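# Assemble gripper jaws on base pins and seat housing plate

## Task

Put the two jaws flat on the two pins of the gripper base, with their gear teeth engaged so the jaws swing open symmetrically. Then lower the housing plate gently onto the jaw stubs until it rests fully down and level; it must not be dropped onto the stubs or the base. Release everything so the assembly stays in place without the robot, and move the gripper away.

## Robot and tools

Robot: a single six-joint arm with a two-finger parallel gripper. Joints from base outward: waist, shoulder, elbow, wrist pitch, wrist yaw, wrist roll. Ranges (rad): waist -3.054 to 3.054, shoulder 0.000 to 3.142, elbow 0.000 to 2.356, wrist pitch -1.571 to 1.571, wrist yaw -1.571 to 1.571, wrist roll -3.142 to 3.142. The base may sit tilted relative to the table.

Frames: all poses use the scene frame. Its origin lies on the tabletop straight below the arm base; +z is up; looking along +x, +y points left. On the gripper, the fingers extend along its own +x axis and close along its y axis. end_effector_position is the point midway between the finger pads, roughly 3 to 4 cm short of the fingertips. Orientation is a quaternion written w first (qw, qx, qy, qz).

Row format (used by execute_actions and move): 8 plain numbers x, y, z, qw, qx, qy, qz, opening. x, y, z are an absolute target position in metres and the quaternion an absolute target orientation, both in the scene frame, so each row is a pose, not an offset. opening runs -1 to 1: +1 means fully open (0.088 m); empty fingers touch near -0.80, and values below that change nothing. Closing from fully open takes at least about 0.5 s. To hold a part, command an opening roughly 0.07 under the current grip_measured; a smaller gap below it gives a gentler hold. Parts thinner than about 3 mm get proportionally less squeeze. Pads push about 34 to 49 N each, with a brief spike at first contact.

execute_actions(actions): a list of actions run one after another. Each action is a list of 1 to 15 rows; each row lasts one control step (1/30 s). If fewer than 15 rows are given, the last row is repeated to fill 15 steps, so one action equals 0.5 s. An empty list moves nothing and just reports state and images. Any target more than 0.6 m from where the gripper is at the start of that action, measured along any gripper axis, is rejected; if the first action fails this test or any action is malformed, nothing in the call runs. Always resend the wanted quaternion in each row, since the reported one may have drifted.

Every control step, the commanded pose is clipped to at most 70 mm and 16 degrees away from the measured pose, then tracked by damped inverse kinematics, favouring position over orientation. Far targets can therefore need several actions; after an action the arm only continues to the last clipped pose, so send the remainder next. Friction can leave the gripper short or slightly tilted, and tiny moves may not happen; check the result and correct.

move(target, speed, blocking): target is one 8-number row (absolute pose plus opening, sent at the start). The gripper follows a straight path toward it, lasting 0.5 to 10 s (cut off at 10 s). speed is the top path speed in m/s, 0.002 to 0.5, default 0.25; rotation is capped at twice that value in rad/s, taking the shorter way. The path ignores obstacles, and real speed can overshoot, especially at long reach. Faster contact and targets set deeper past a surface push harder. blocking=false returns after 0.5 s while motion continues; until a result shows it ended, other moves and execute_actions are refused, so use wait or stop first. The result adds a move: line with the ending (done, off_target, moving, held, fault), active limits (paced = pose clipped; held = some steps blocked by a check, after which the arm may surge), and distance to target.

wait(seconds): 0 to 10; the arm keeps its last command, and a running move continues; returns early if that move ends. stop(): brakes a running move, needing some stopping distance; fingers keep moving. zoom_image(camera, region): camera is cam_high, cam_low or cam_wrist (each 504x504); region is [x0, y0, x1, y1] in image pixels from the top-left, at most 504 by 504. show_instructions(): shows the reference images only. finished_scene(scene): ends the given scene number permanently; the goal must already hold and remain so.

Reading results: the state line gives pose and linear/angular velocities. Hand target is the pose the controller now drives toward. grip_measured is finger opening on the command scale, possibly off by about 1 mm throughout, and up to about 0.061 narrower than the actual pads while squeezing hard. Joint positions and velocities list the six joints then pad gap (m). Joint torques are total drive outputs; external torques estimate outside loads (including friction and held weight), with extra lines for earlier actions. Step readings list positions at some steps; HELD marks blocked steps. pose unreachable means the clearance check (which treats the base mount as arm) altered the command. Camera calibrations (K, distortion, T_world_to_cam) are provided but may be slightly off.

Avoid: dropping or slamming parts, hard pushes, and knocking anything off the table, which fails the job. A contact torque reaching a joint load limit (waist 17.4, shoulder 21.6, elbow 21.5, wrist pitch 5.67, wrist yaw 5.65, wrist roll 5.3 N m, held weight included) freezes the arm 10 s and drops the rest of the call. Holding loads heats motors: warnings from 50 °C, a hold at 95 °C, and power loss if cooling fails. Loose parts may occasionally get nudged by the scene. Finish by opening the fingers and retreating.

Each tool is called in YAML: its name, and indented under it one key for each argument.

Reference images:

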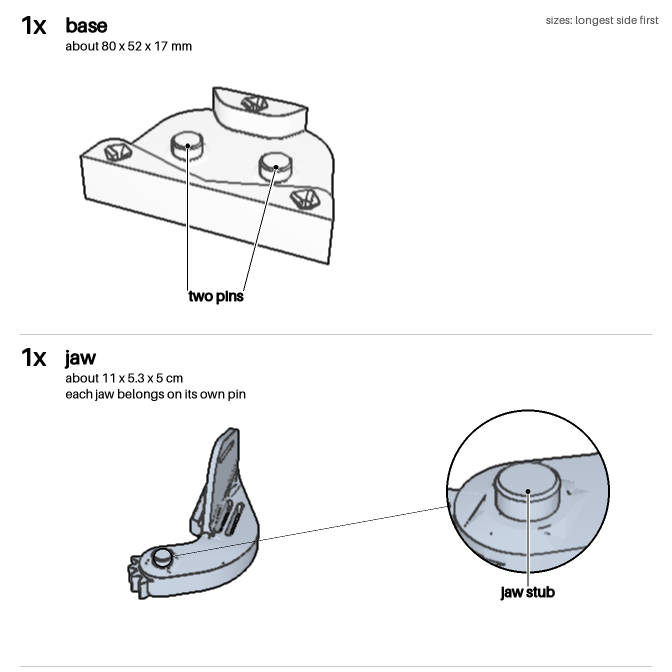

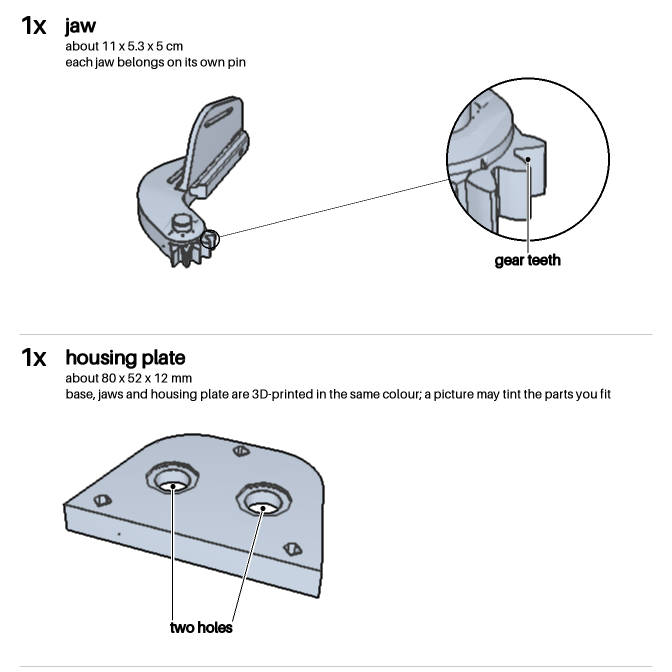

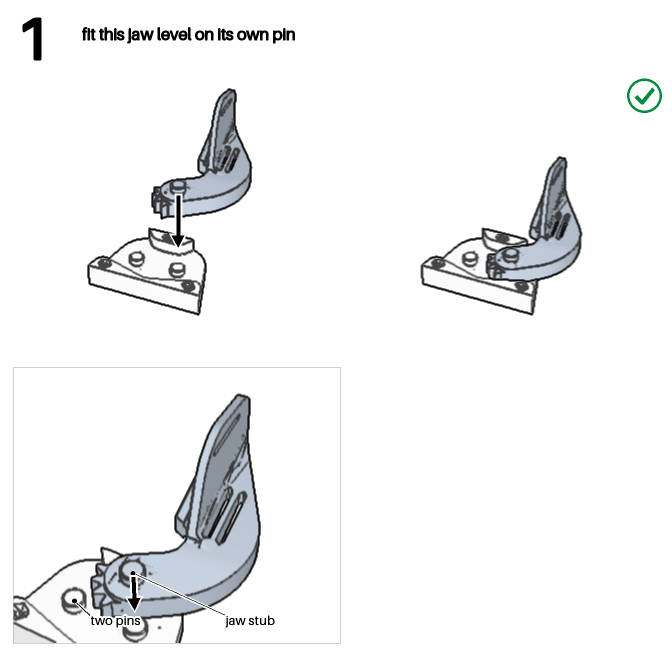

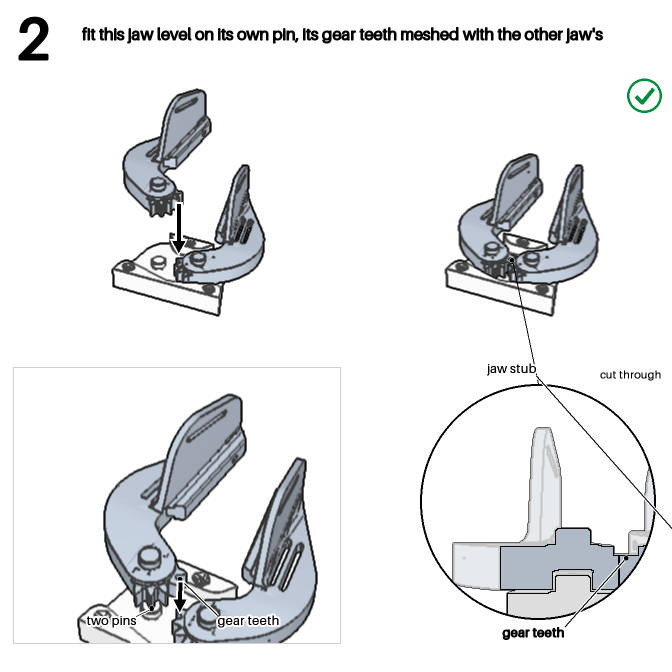

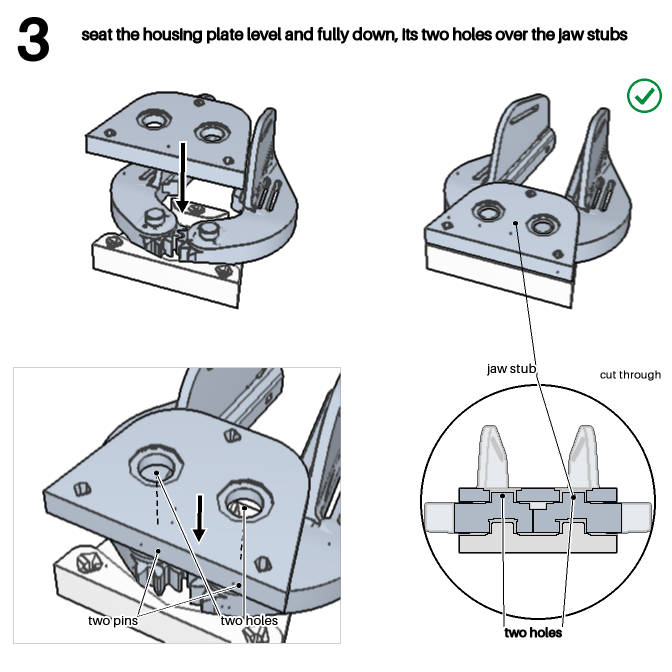

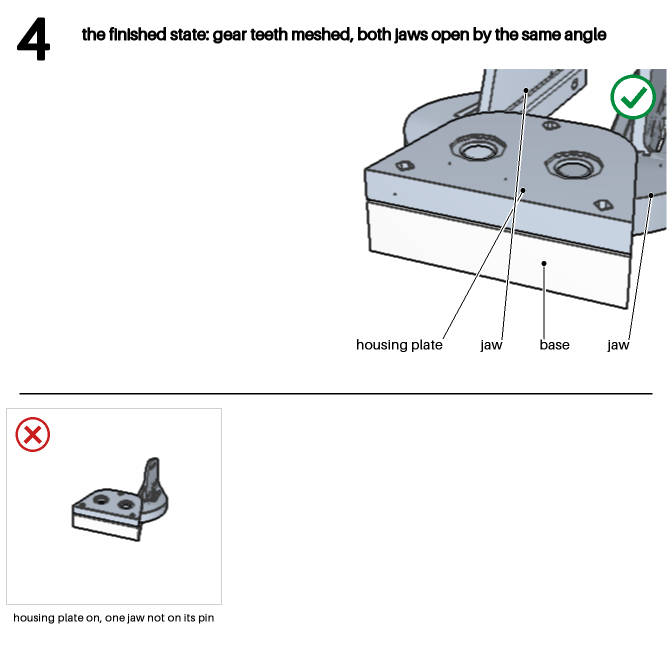

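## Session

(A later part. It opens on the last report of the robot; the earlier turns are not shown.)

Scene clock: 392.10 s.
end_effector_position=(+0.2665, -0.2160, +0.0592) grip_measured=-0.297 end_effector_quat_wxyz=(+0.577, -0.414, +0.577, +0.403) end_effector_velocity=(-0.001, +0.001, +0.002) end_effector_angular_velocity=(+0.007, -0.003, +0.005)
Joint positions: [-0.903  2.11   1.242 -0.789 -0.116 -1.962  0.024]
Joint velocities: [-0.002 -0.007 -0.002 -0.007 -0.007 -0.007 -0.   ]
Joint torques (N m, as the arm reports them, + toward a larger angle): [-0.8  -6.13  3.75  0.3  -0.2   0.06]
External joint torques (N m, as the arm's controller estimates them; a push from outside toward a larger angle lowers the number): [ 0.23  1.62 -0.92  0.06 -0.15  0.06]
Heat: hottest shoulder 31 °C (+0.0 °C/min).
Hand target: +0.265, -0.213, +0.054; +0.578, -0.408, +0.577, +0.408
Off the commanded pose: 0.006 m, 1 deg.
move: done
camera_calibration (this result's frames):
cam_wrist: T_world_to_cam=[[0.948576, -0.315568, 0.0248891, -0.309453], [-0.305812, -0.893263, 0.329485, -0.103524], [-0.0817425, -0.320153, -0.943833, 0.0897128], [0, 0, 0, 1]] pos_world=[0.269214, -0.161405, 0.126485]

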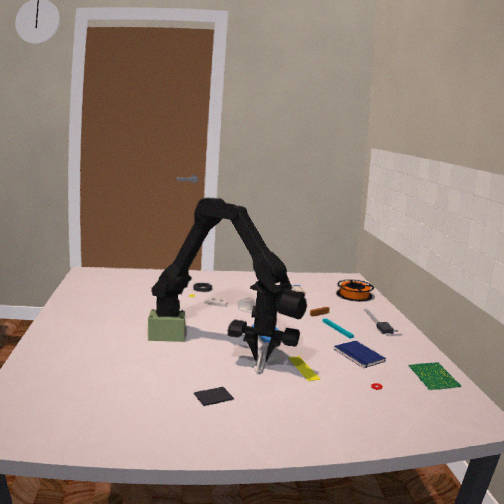

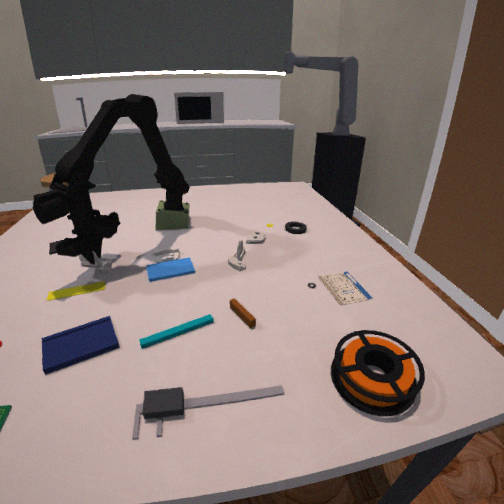

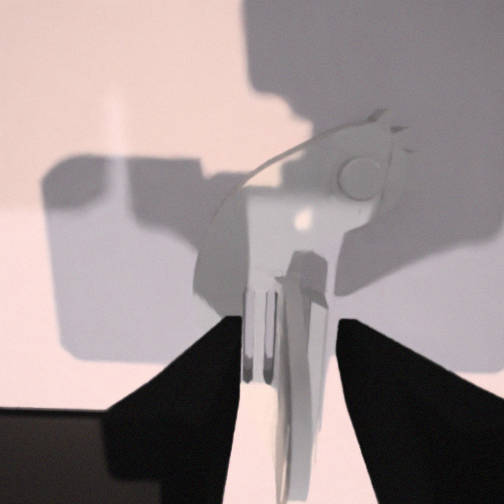

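move:
  target: [0.2645, -0.2132, 0.054, 0.5774, -0.4081, 0.5774, 0.4081, -0.76]
  speed: 0.03

Scene clock: 395.93 s.
end_effector_position=(+0.2666, -0.2160, +0.0590) grip_measured=-0.749 end_effector_quat_wxyz=(+0.577, -0.414, +0.577, +0.403) end_effector_velocity=(-0.004, +0.001, -0.001) end_effector_angular_velocity=(+0.013, +0.003, -0.001)
Joint positions: [-0.903  2.111  1.241 -0.788 -0.116 -1.962  0.002]
Joint velocities: [-0.007 -0.002 -0.007 -0.007 -0.007 -0.007 -0.001]
Joint torques (N m, as the arm reports them, + toward a larger angle): [-0.89 -6.33  3.7   0.32 -0.17  0.07]
External joint torques (N m, as the arm's controller estimates them; a push from outside toward a larger angle lowers the number): [ 0.14  1.33 -0.94  0.07 -0.13  0.07]
Heat: hottest shoulder 31 °C (+0.0 °C/min).
Hand target: +0.264, -0.213, +0.054; +0.578, -0.408, +0.577, +0.408
Off the commanded pose: 0.006 m, 1 deg.
move: done
camera_calibration (this result's frames):
cam_wrist: T_world_to_cam=[[0.948572, -0.31557, 0.0250406, -0.309463], [-0.305891, -0.893358, 0.329153, -0.103405], [-0.0815006, -0.319885, -0.943944, 0.0895271], [0, 0, 0, 1]] pos_world=[0.269214, -0.161396, 0.126294]

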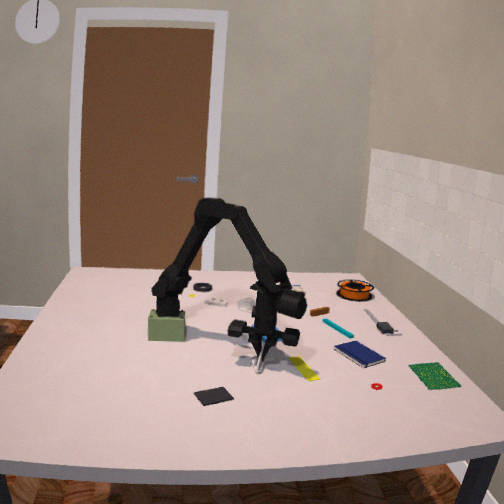

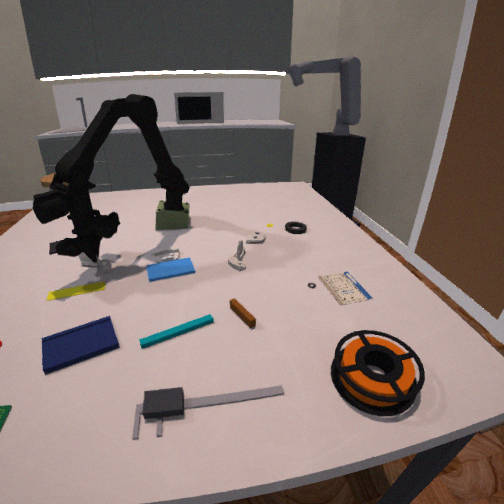

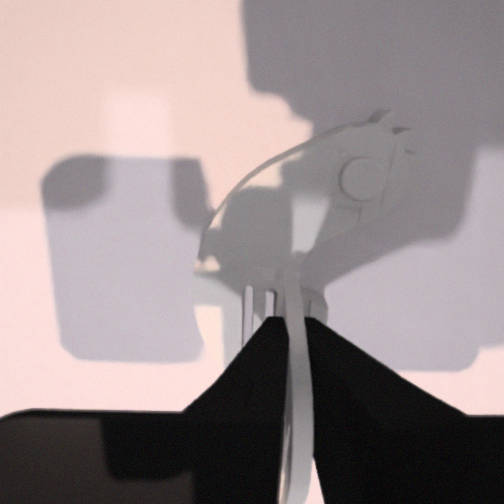

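move:
  target: [0.2645, -0.2132, 0.054, 0.5774, -0.4081, 0.5774, 0.4081, -0.9]
  speed: 0.03

zoom_image:
  camera: "cam_high"
  region: [220, 310, 310, 385]

Scene clock: 404.23 s.
end_effector_position=(+0.2666, -0.2160, +0.0590) grip_measured=-0.775 end_effector_quat_wxyz=(+0.577, -0.414, +0.577, +0.403) end_effector_velocity=(-0.001, +0.002, +0.000) end_effector_angular_velocity=(+0.010, +0.000, +0.019)
Joint positions: [-0.903  2.111  1.241 -0.788 -0.116 -1.962  0.001]
Joint velocities: [-0.002 -0.002 -0.002 -0.007 -0.007 -0.022  0.   ]
Joint torques (N m, as the arm reports them, + toward a larger angle): [-0.72 -6.46  3.72  0.34 -0.17  0.08]
External joint torques (N m, as the arm's controller estimates them; a push from outside toward a larger angle lowers the number): [ 0.37  1.34 -1.04  0.07 -0.12  0.08]
Heat: hottest shoulder 31 °C (+0.0 °C/min).
Hand target: +0.265, -0.213, +0.054; +0.577, -0.408, +0.577, +0.408
Off the commanded pose: 0.006 m, 1 deg.
move: done
camera_calibration (this result's frames):
cam_wrist: T_world_to_cam=[[0.948572, -0.31557, 0.0250406, -0.309463], [-0.305891, -0.893358, 0.329153, -0.103405], [-0.0815006, -0.319885, -0.943944, 0.0895271], [0, 0, 0, 1]] pos_world=[0.269214, -0.161396, 0.126294]

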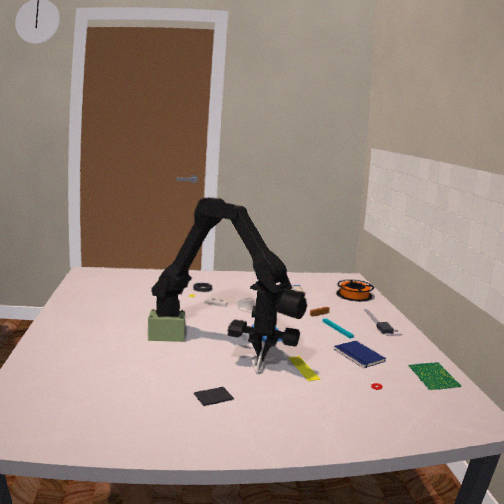

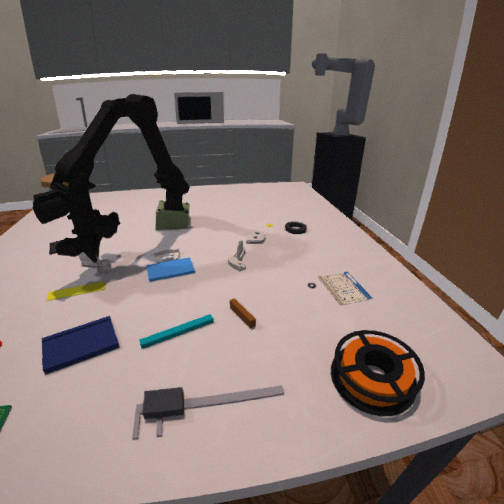

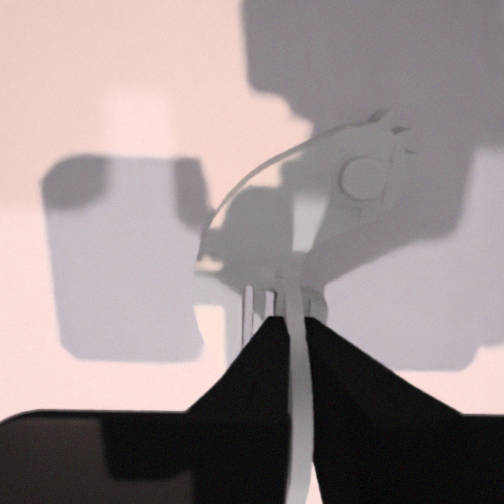

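Region (220, 310, 310, 385) of cam_high's 504x504 image, scaled by 5.600, with more detail than that image has.

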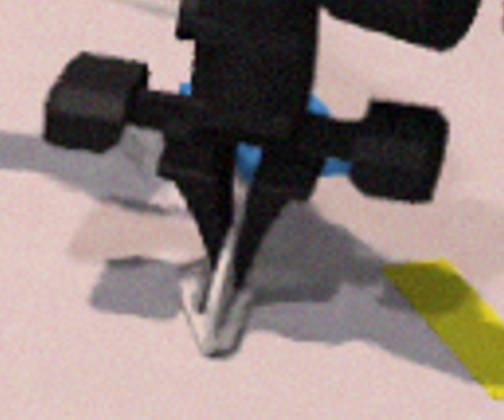

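move:
  target: [0.2645, -0.2132, 0.13, 0.5774, -0.4081, 0.5774, 0.4081, -0.9]
  speed: 0.1

move:
  target: [0.29, -0.13, 0.14, 0.6409, 0.2988, 0.6409, -0.2988, -0.9]
  speed: 0.4

move:
  target: [0.311, -0.0416, 0.13, 0.0616, 0.7044, 0.0616, -0.7044, -0.9]
  speed: 0.4

Scene clock: 451.20 s.
end_effector_position=(+0.2614, -0.2100, +0.1216) grip_measured=-0.775 end_effector_quat_wxyz=(+0.576, -0.399, +0.580, +0.416) end_effector_velocity=(-0.001, +0.000, +0.006) end_effector_angular_velocity=(+0.007, -0.005, +0.014)
Joint positions: [-0.922  2.02   1.381 -1.061 -0.116 -1.982  0.001]
Joint velocities: [-0.007 -0.007  0.012 -0.022 -0.007 -0.022  0.   ]
Joint torques (N m, as the arm reports them, + toward a larger angle): [-1.39 -8.99  6.54 -0.02 -0.08 -0.11]
External joint torques (N m, as the arm's controller estimates them; a push from outside toward a larger angle lowers the number): [-0.38 -1.39  1.41 -0.21 -0.03 -0.11]
Heat: hottest shoulder 32 °C (+1.0 °C/min).
Hand target: +0.264, -0.213, +0.130; +0.577, -0.408, +0.577, +0.408
Off the commanded pose: 0.009 m, 1 deg.
move: off_target
camera_calibration (this result's frames):
cam_wrist: T_world_to_cam=[[0.947733, -0.318878, -0.01088, -0.300373], [-0.299762, -0.901561, 0.31198, -0.121531], [-0.109293, -0.292412, -0.950026, 0.163949], [0, 0, 0, 1]] pos_world=[0.266162, -0.157409, 0.190403]

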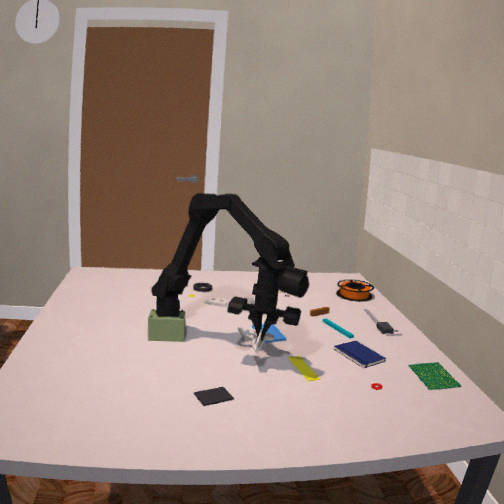

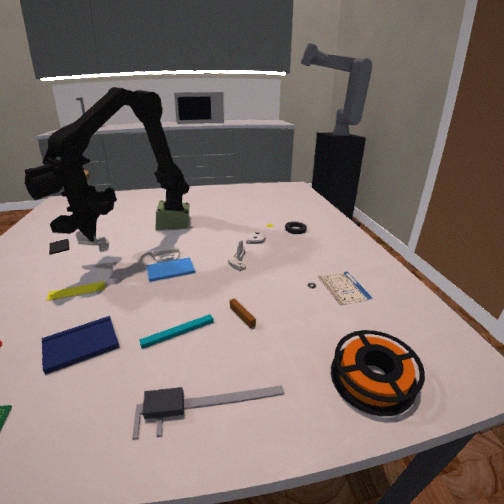

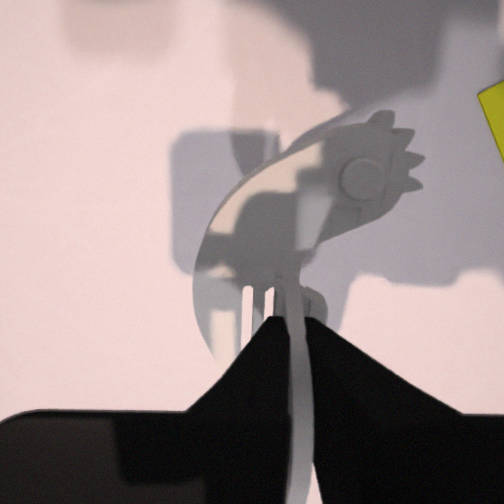

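Scene clock: 454.40 s.
end_effector_position=(+0.2917, -0.1316, +0.1366) grip_measured=-0.775 end_effector_quat_wxyz=(+0.638, +0.300, +0.644, -0.297) end_effector_velocity=(-0.000, +0.000, -0.001) end_effector_angular_velocity=(+0.005, -0.006, -0.024)
Joint positions: [-0.696  1.892  1.316 -1.078 -0.141  0.347  0.001]
Joint velocities: [-0.002 -0.002 -0.007  0.007 -0.007  0.022  0.   ]
Joint torques (N m, as the arm reports them, + toward a larger angle): [-1.01 -8.49  4.23  0.13 -0.02  0.09]
External joint torques (N m, as the arm's controller estimates them; a push from outside toward a larger angle lowers the number): [ 0.09 -1.54 -1.   -0.18 -0.03  0.09]
Heat: hottest shoulder 33 °C (+2.0 °C/min).
Hand target: +0.291, -0.130, +0.140; +0.641, +0.300, +0.641, -0.298
Off the commanded pose: 0.004 m, 1 deg.
move: done
camera_calibration (this result's frames):
cam_wrist: T_world_to_cam=[[-0.75385, -0.656948, 0.0113706, 0.144902], [-0.61754, 0.714327, 0.329212, 0.256621], [-0.224397, 0.241154, -0.944188, 0.307471], [0, 0, 0, 1]] pos_world=[0.336704, -0.162267, 0.20418]

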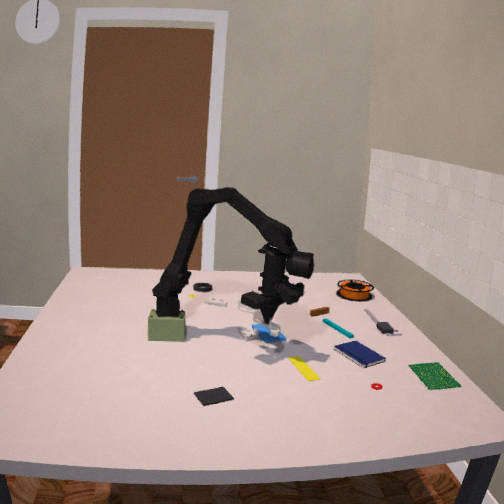

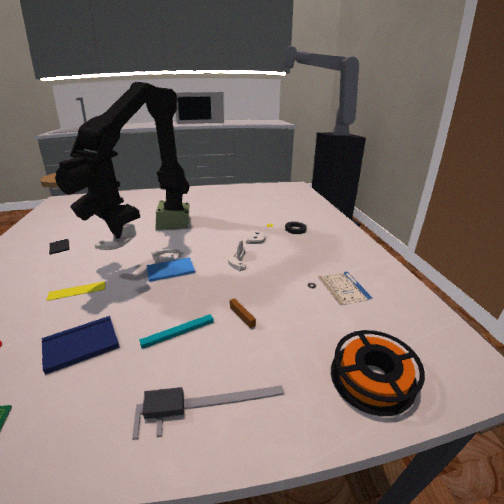

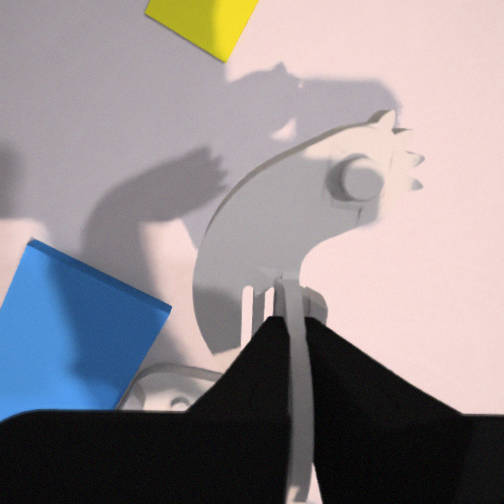

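Scene clock: 457.60 s.
end_effector_position=(+0.3126, -0.0424, +0.1270) grip_measured=-0.775 end_effector_quat_wxyz=(+0.059, +0.701, +0.065, -0.707) end_effector_velocity=(-0.004, -0.001, -0.001) end_effector_angular_velocity=(-0.004, +0.013, -0.012)
Joint positions: [-0.418  1.829  1.253 -1.04  -0.157  2.722  0.001]
Joint velocities: [-0.002 -0.002 -0.007 -0.007  0.007  0.007 -0.   ]
Joint torques (N m, as the arm reports them, + toward a larger angle): [-0.98 -7.94  4.18  0.23  0.11  0.07]
External joint torques (N m, as the arm's controller estimates them; a push from outside toward a larger angle lowers the number): [ 0.21 -1.34 -0.86  0.03  0.07  0.06]
Heat: hottest shoulder 33 °C (+2.0 °C/min).
Hand target: +0.312, -0.041, +0.130; +0.061, +0.705, +0.063, -0.704
Off the commanded pose: 0.003 m, 1 deg.
move: done
camera_calibration (this result's frames):
cam_wrist: T_world_to_cam=[[-0.191575, 0.981262, 0.0205825, 0.111916], [0.933158, 0.175604, 0.313654, -0.296639], [0.304162, 0.0792949, -0.949314, 0.11013], [0, 0, 0, 1]] pos_world=[0.264754, -0.0664607, 0.195286]

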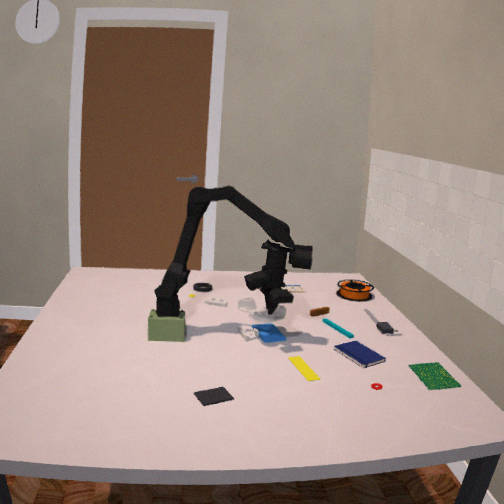

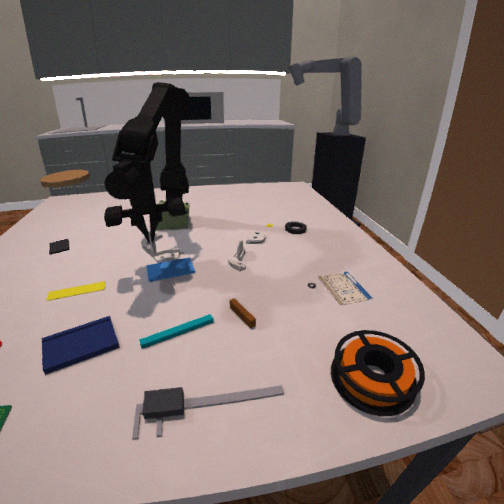

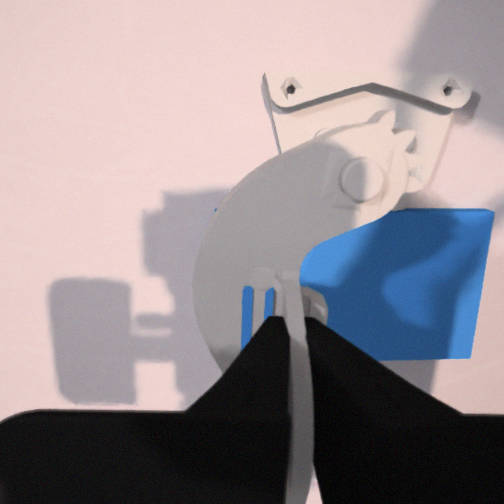

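move:
  target: [0.306, -0.037, 0.08, 0.0616, 0.7044, 0.0616, -0.7044, -0.9]
  speed: 0.06

Scene clock: 486.47 s.
end_effector_position=(+0.3090, -0.0371, +0.0842) grip_measured=-0.775 end_effector_quat_wxyz=(+0.063, +0.709, +0.062, -0.700) end_effector_velocity=(-0.003, -0.000, -0.004) end_effector_angular_velocity=(-0.006, +0.009, -0.006)
Joint positions: [-0.383  1.854  1.106 -0.839 -0.157  2.759  0.001]
Joint velocities: [ 0.002  0.002 -0.012  0.007  0.007  0.007  0.   ]
Joint torques (N m, as the arm reports them, + toward a larger angle): [-0.98 -5.23  3.99  0.29  0.12  0.1 ]
External joint torques (N m, as the arm's controller estimates them; a push from outside toward a larger angle lowers the number): [ 0.13  1.27 -0.71  0.08  0.09  0.1 ]
Heat: hottest shoulder 35 °C (+4.0 °C/min).
Hand target: +0.306, -0.037, +0.080; +0.061, +0.704, +0.062, -0.705
Off the commanded pose: 0.005 m, 1 deg.
move: done
camera_calibration (this result's frames):
cam_wrist: T_world_to_cam=[[-0.193166, 0.981112, 0.0103285, 0.10826], [0.925814, 0.178772, 0.33303, -0.280055], [0.324893, 0.0738922, -0.94286, 0.0629604], [0, 0, 0, 1]] pos_world=[0.259735, -0.0608017, 0.151511]

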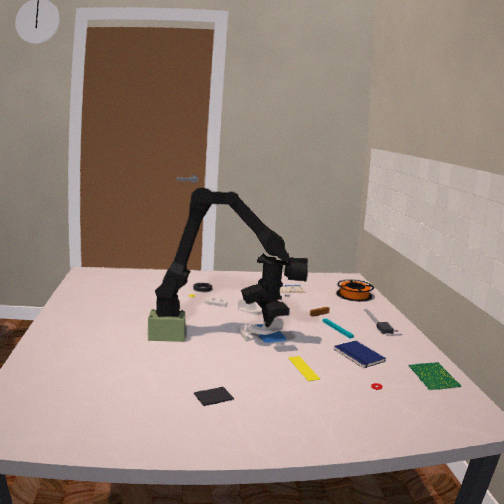

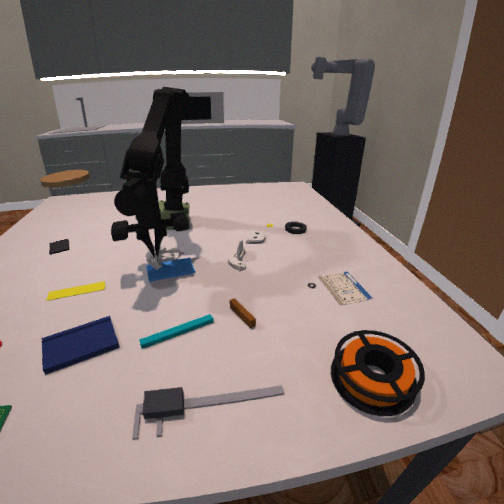

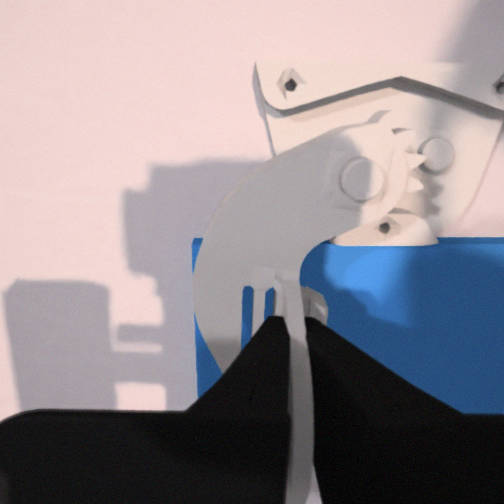

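zoom_image:
  camera: "cam_wrist"
  region: [250, 50, 504, 260]

Region (250, 50, 504, 260) of cam_wrist's 504x504 image, scaled by 1.984, with more detail than that image has; it fills the top 417 rows of this view, and the rest is white.

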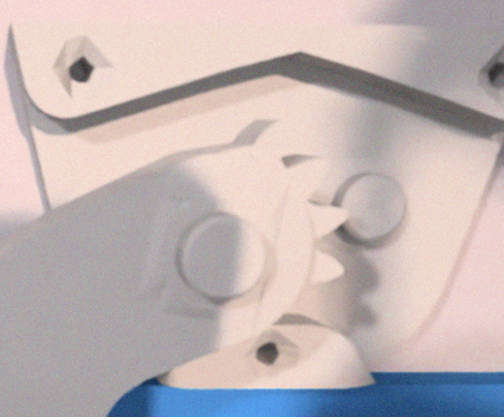

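move:
  target: [0.3032, -0.0368, 0.073, 0.0616, 0.7044, 0.0616, -0.7044, -0.9]
  speed: 0.02

zoom_image:
  camera: "cam_wrist"
  region: [250, 50, 504, 260]

Scene clock: 511.87 s.
end_effector_position=(+0.3059, -0.0370, +0.0770) grip_measured=-0.775 end_effector_quat_wxyz=(+0.062, +0.709, +0.062, -0.700) end_effector_velocity=(-0.002, -0.002, -0.000) end_effector_angular_velocity=(-0.008, -0.001, +0.005)
Joint positions: [-0.381  1.856  1.077 -0.807 -0.157  2.762  0.001]
Joint velocities: [-0.002 -0.007 -0.012  0.007  0.007 -0.007 -0.   ]
Joint torques (N m, as the arm reports them, + toward a larger angle): [-1.01 -5.22  3.96  0.28  0.16  0.09]
External joint torques (N m, as the arm's controller estimates them; a push from outside toward a larger angle lowers the number): [ 0.13  1.39 -0.77  0.05  0.13  0.09]
Heat: hottest shoulder 33 °C (+1.0 °C/min).
Hand target: +0.303, -0.037, +0.073; +0.061, +0.704, +0.061, -0.704
Off the commanded pose: 0.005 m, 1 deg.
move: done
camera_calibration (this result's frames):
cam_wrist: T_world_to_cam=[[-0.192514, 0.981242, 0.0101323, 0.107427], [0.925787, 0.178191, 0.333416, -0.274831], [0.325356, 0.0735675, -0.942725, 0.0570282], [0, 0, 0, 1]] pos_world=[0.256562, -0.0606349, 0.144307]

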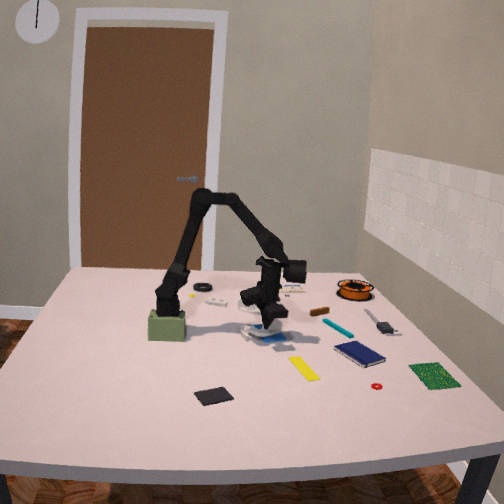

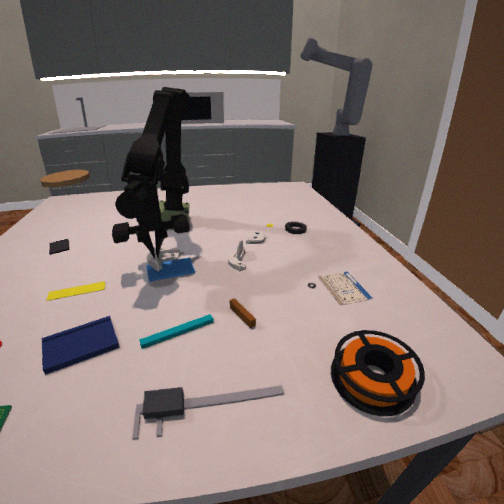

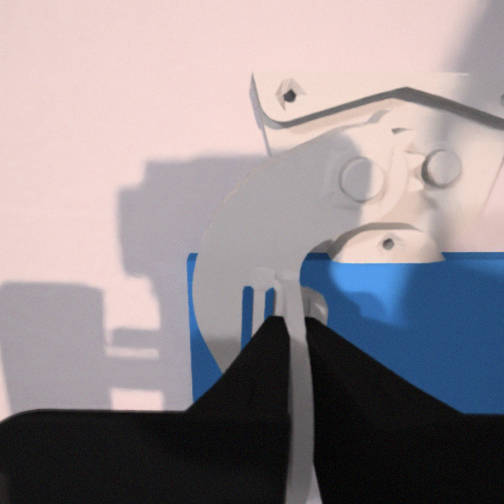

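Region (250, 50, 504, 260) of cam_wrist's 504x504 image, scaled by 1.984, with more detail than that image has; it fills the top 417 rows of this view, and the rest is white.

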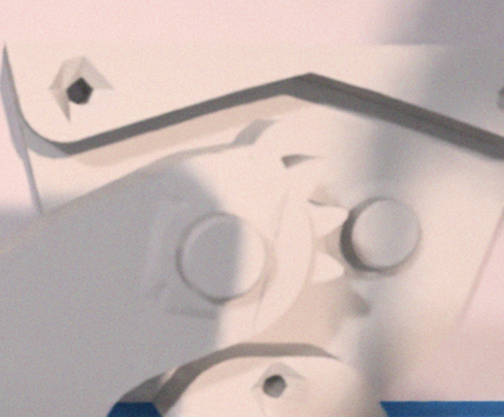

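move:
  target: [0.3034, -0.0365, 0.067, 0.0616, 0.7044, 0.0616, -0.7044, -0.9]
  speed: 0.01

zoom_image:
  camera: "cam_wrist"
  region: [250, 50, 504, 260]

Scene clock: 522.27 s.
end_effector_position=(+0.3060, -0.0366, +0.0710) grip_measured=-0.775 end_effector_quat_wxyz=(+0.063, +0.709, +0.062, -0.700) end_effector_velocity=(-0.004, +0.002, -0.002) end_effector_angular_velocity=(+0.025, +0.011, +0.012)
Joint positions: [-0.377  1.868  1.065 -0.783 -0.157  2.765  0.001]
Joint velocities: [-0.007  0.002 -0.007 -0.007 -0.022 -0.022  0.   ]
Joint torques (N m, as the arm reports them, + toward a larger angle): [-1.03 -5.45  3.88  0.29  0.14  0.1 ]
External joint torques (N m, as the arm's controller estimates them; a push from outside toward a larger angle lowers the number): [ 0.12  1.07 -0.73  0.07  0.11  0.1 ]
Heat: hottest shoulder 32 °C (-2.0 °C/min).
Hand target: +0.303, -0.036, +0.067; +0.062, +0.704, +0.062, -0.704
Off the commanded pose: 0.005 m, 1 deg.
move: done
camera_calibration (this result's frames):
cam_wrist: T_world_to_cam=[[-0.192892, 0.981167, 0.0101756, 0.107284], [0.925813, 0.178555, 0.333148, -0.27299], [0.325057, 0.0736824, -0.94282, 0.0513767], [0, 0, 0, 1]] pos_world=[0.256731, -0.0603051, 0.138293]

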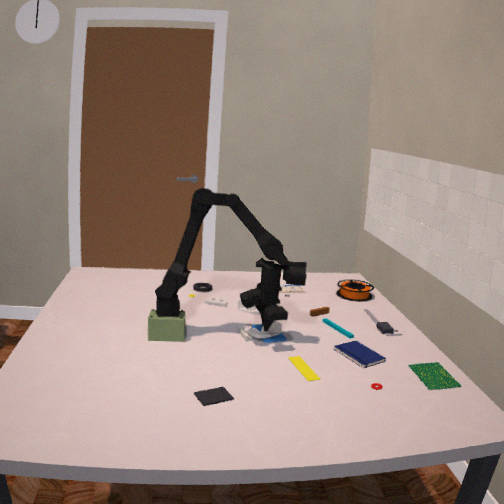

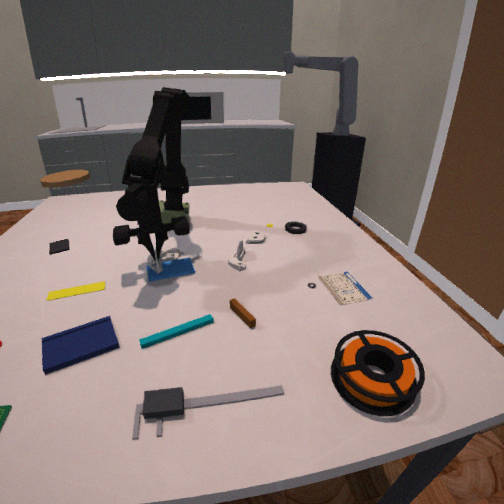

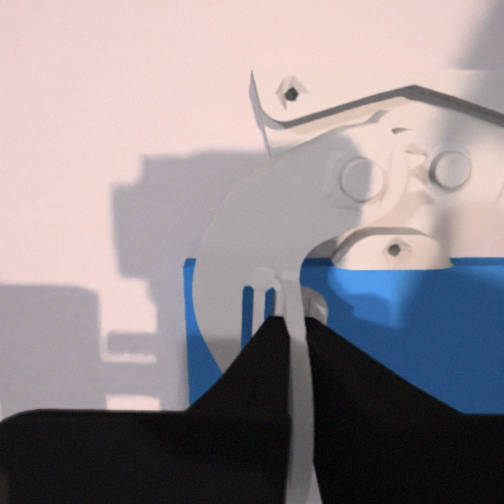

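Region (250, 50, 504, 260) of cam_wrist's 504x504 image, scaled by 1.984, with more detail than that image has; it fills the top 417 rows of this view, and the rest is white.

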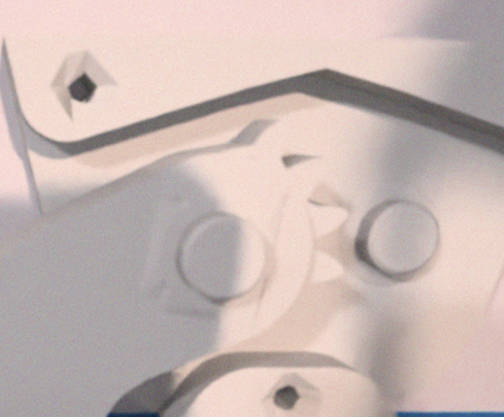

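move:
  target: [0.3034, -0.0365, 0.062, 0.0616, 0.7044, 0.0616, -0.7044, -0.9]
  speed: 0.008

zoom_image:
  camera: "cam_wrist"
  region: [250, 50, 504, 260]

Scene clock: 532.47 s.
end_effector_position=(+0.3074, -0.0369, +0.0688) grip_measured=-0.775 end_effector_quat_wxyz=(+0.063, +0.711, +0.061, -0.697) end_effector_velocity=(-0.002, +0.001, +0.000) end_effector_angular_velocity=(+0.008, +0.005, +0.004)
Joint positions: [-0.376  1.872  1.06  -0.767 -0.157  2.768  0.001]
Joint velocities: [-0.002 -0.002 -0.002 -0.007 -0.007 -0.007  0.   ]
Joint torques (N m, as the arm reports them, + toward a larger angle): [-0.82 -4.65  3.33  0.54  0.15  0.12]
External joint torques (N m, as the arm's controller estimates them; a push from outside toward a larger angle lowers the number): [ 0.31  1.91 -1.3   0.3   0.12  0.12]
Heat: hottest shoulder 32 °C (-2.0 °C/min).
Hand target: +0.303, -0.036, +0.062; +0.062, +0.704, +0.062, -0.704
Off the commanded pose: 0.008 m, 1 deg.
move: done
camera_calibration (this result's frames):
cam_wrist: T_world_to_cam=[[-0.192968, 0.981177, 0.00734895, 0.108026], [0.923386, 0.179059, 0.339553, -0.273145], [0.331845, 0.0723088, -0.940558, 0.0466455], [0, 0, 0, 1]] pos_world=[0.257585, -0.0604559, 0.135826]

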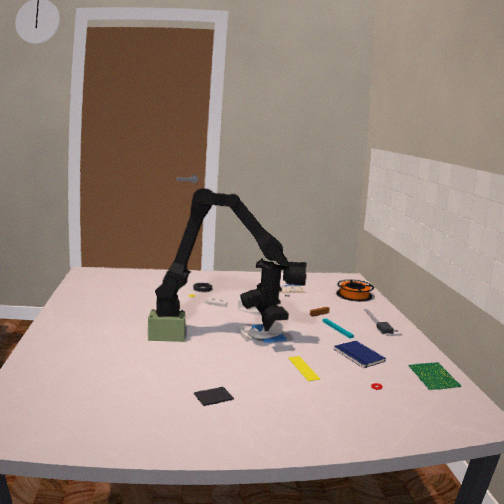

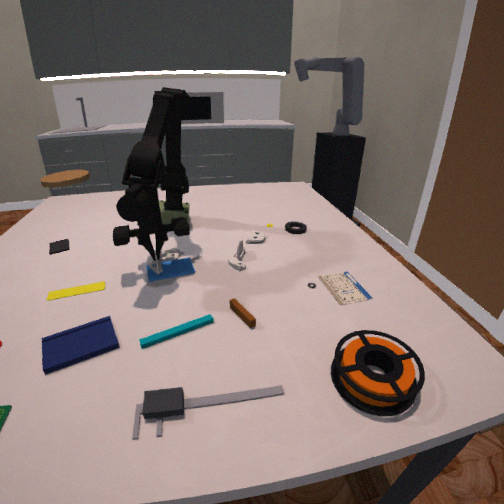

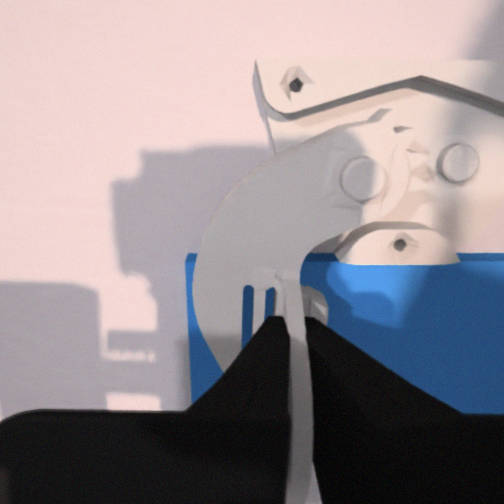

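Region (250, 50, 504, 260) of cam_wrist's 504x504 image, scaled by 1.984, with more detail than that image has; it fills the top 417 rows of this view, and the rest is white.

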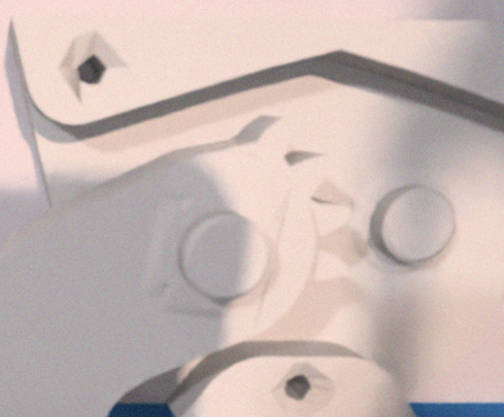

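zoom_image:
  camera: "cam_high"
  region: [230, 300, 300, 350]

zoom_image:
  camera: "cam_low"
  region: [135, 235, 205, 290]

Region (230, 300, 300, 350) of cam_high's 504x504 image, scaled by 7.200, with more detail than that image has; it fills the top 360 rows of this view, and the rest is white.

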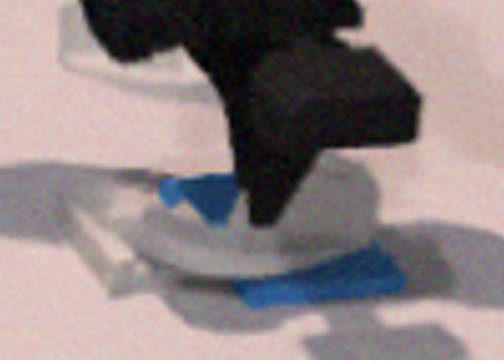

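Region (135, 235, 205, 290) of cam_low's 504x504 image, scaled by 7.200, with more detail than that image has; it fills the top 396 rows of this view, and the rest is white.

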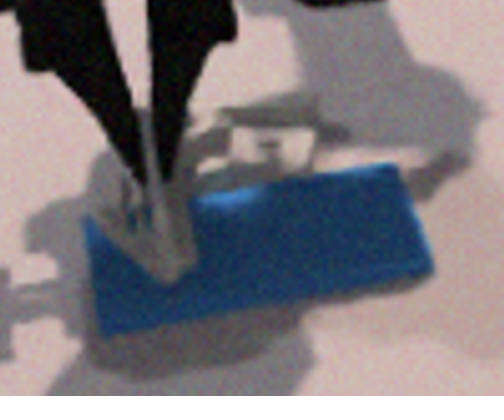

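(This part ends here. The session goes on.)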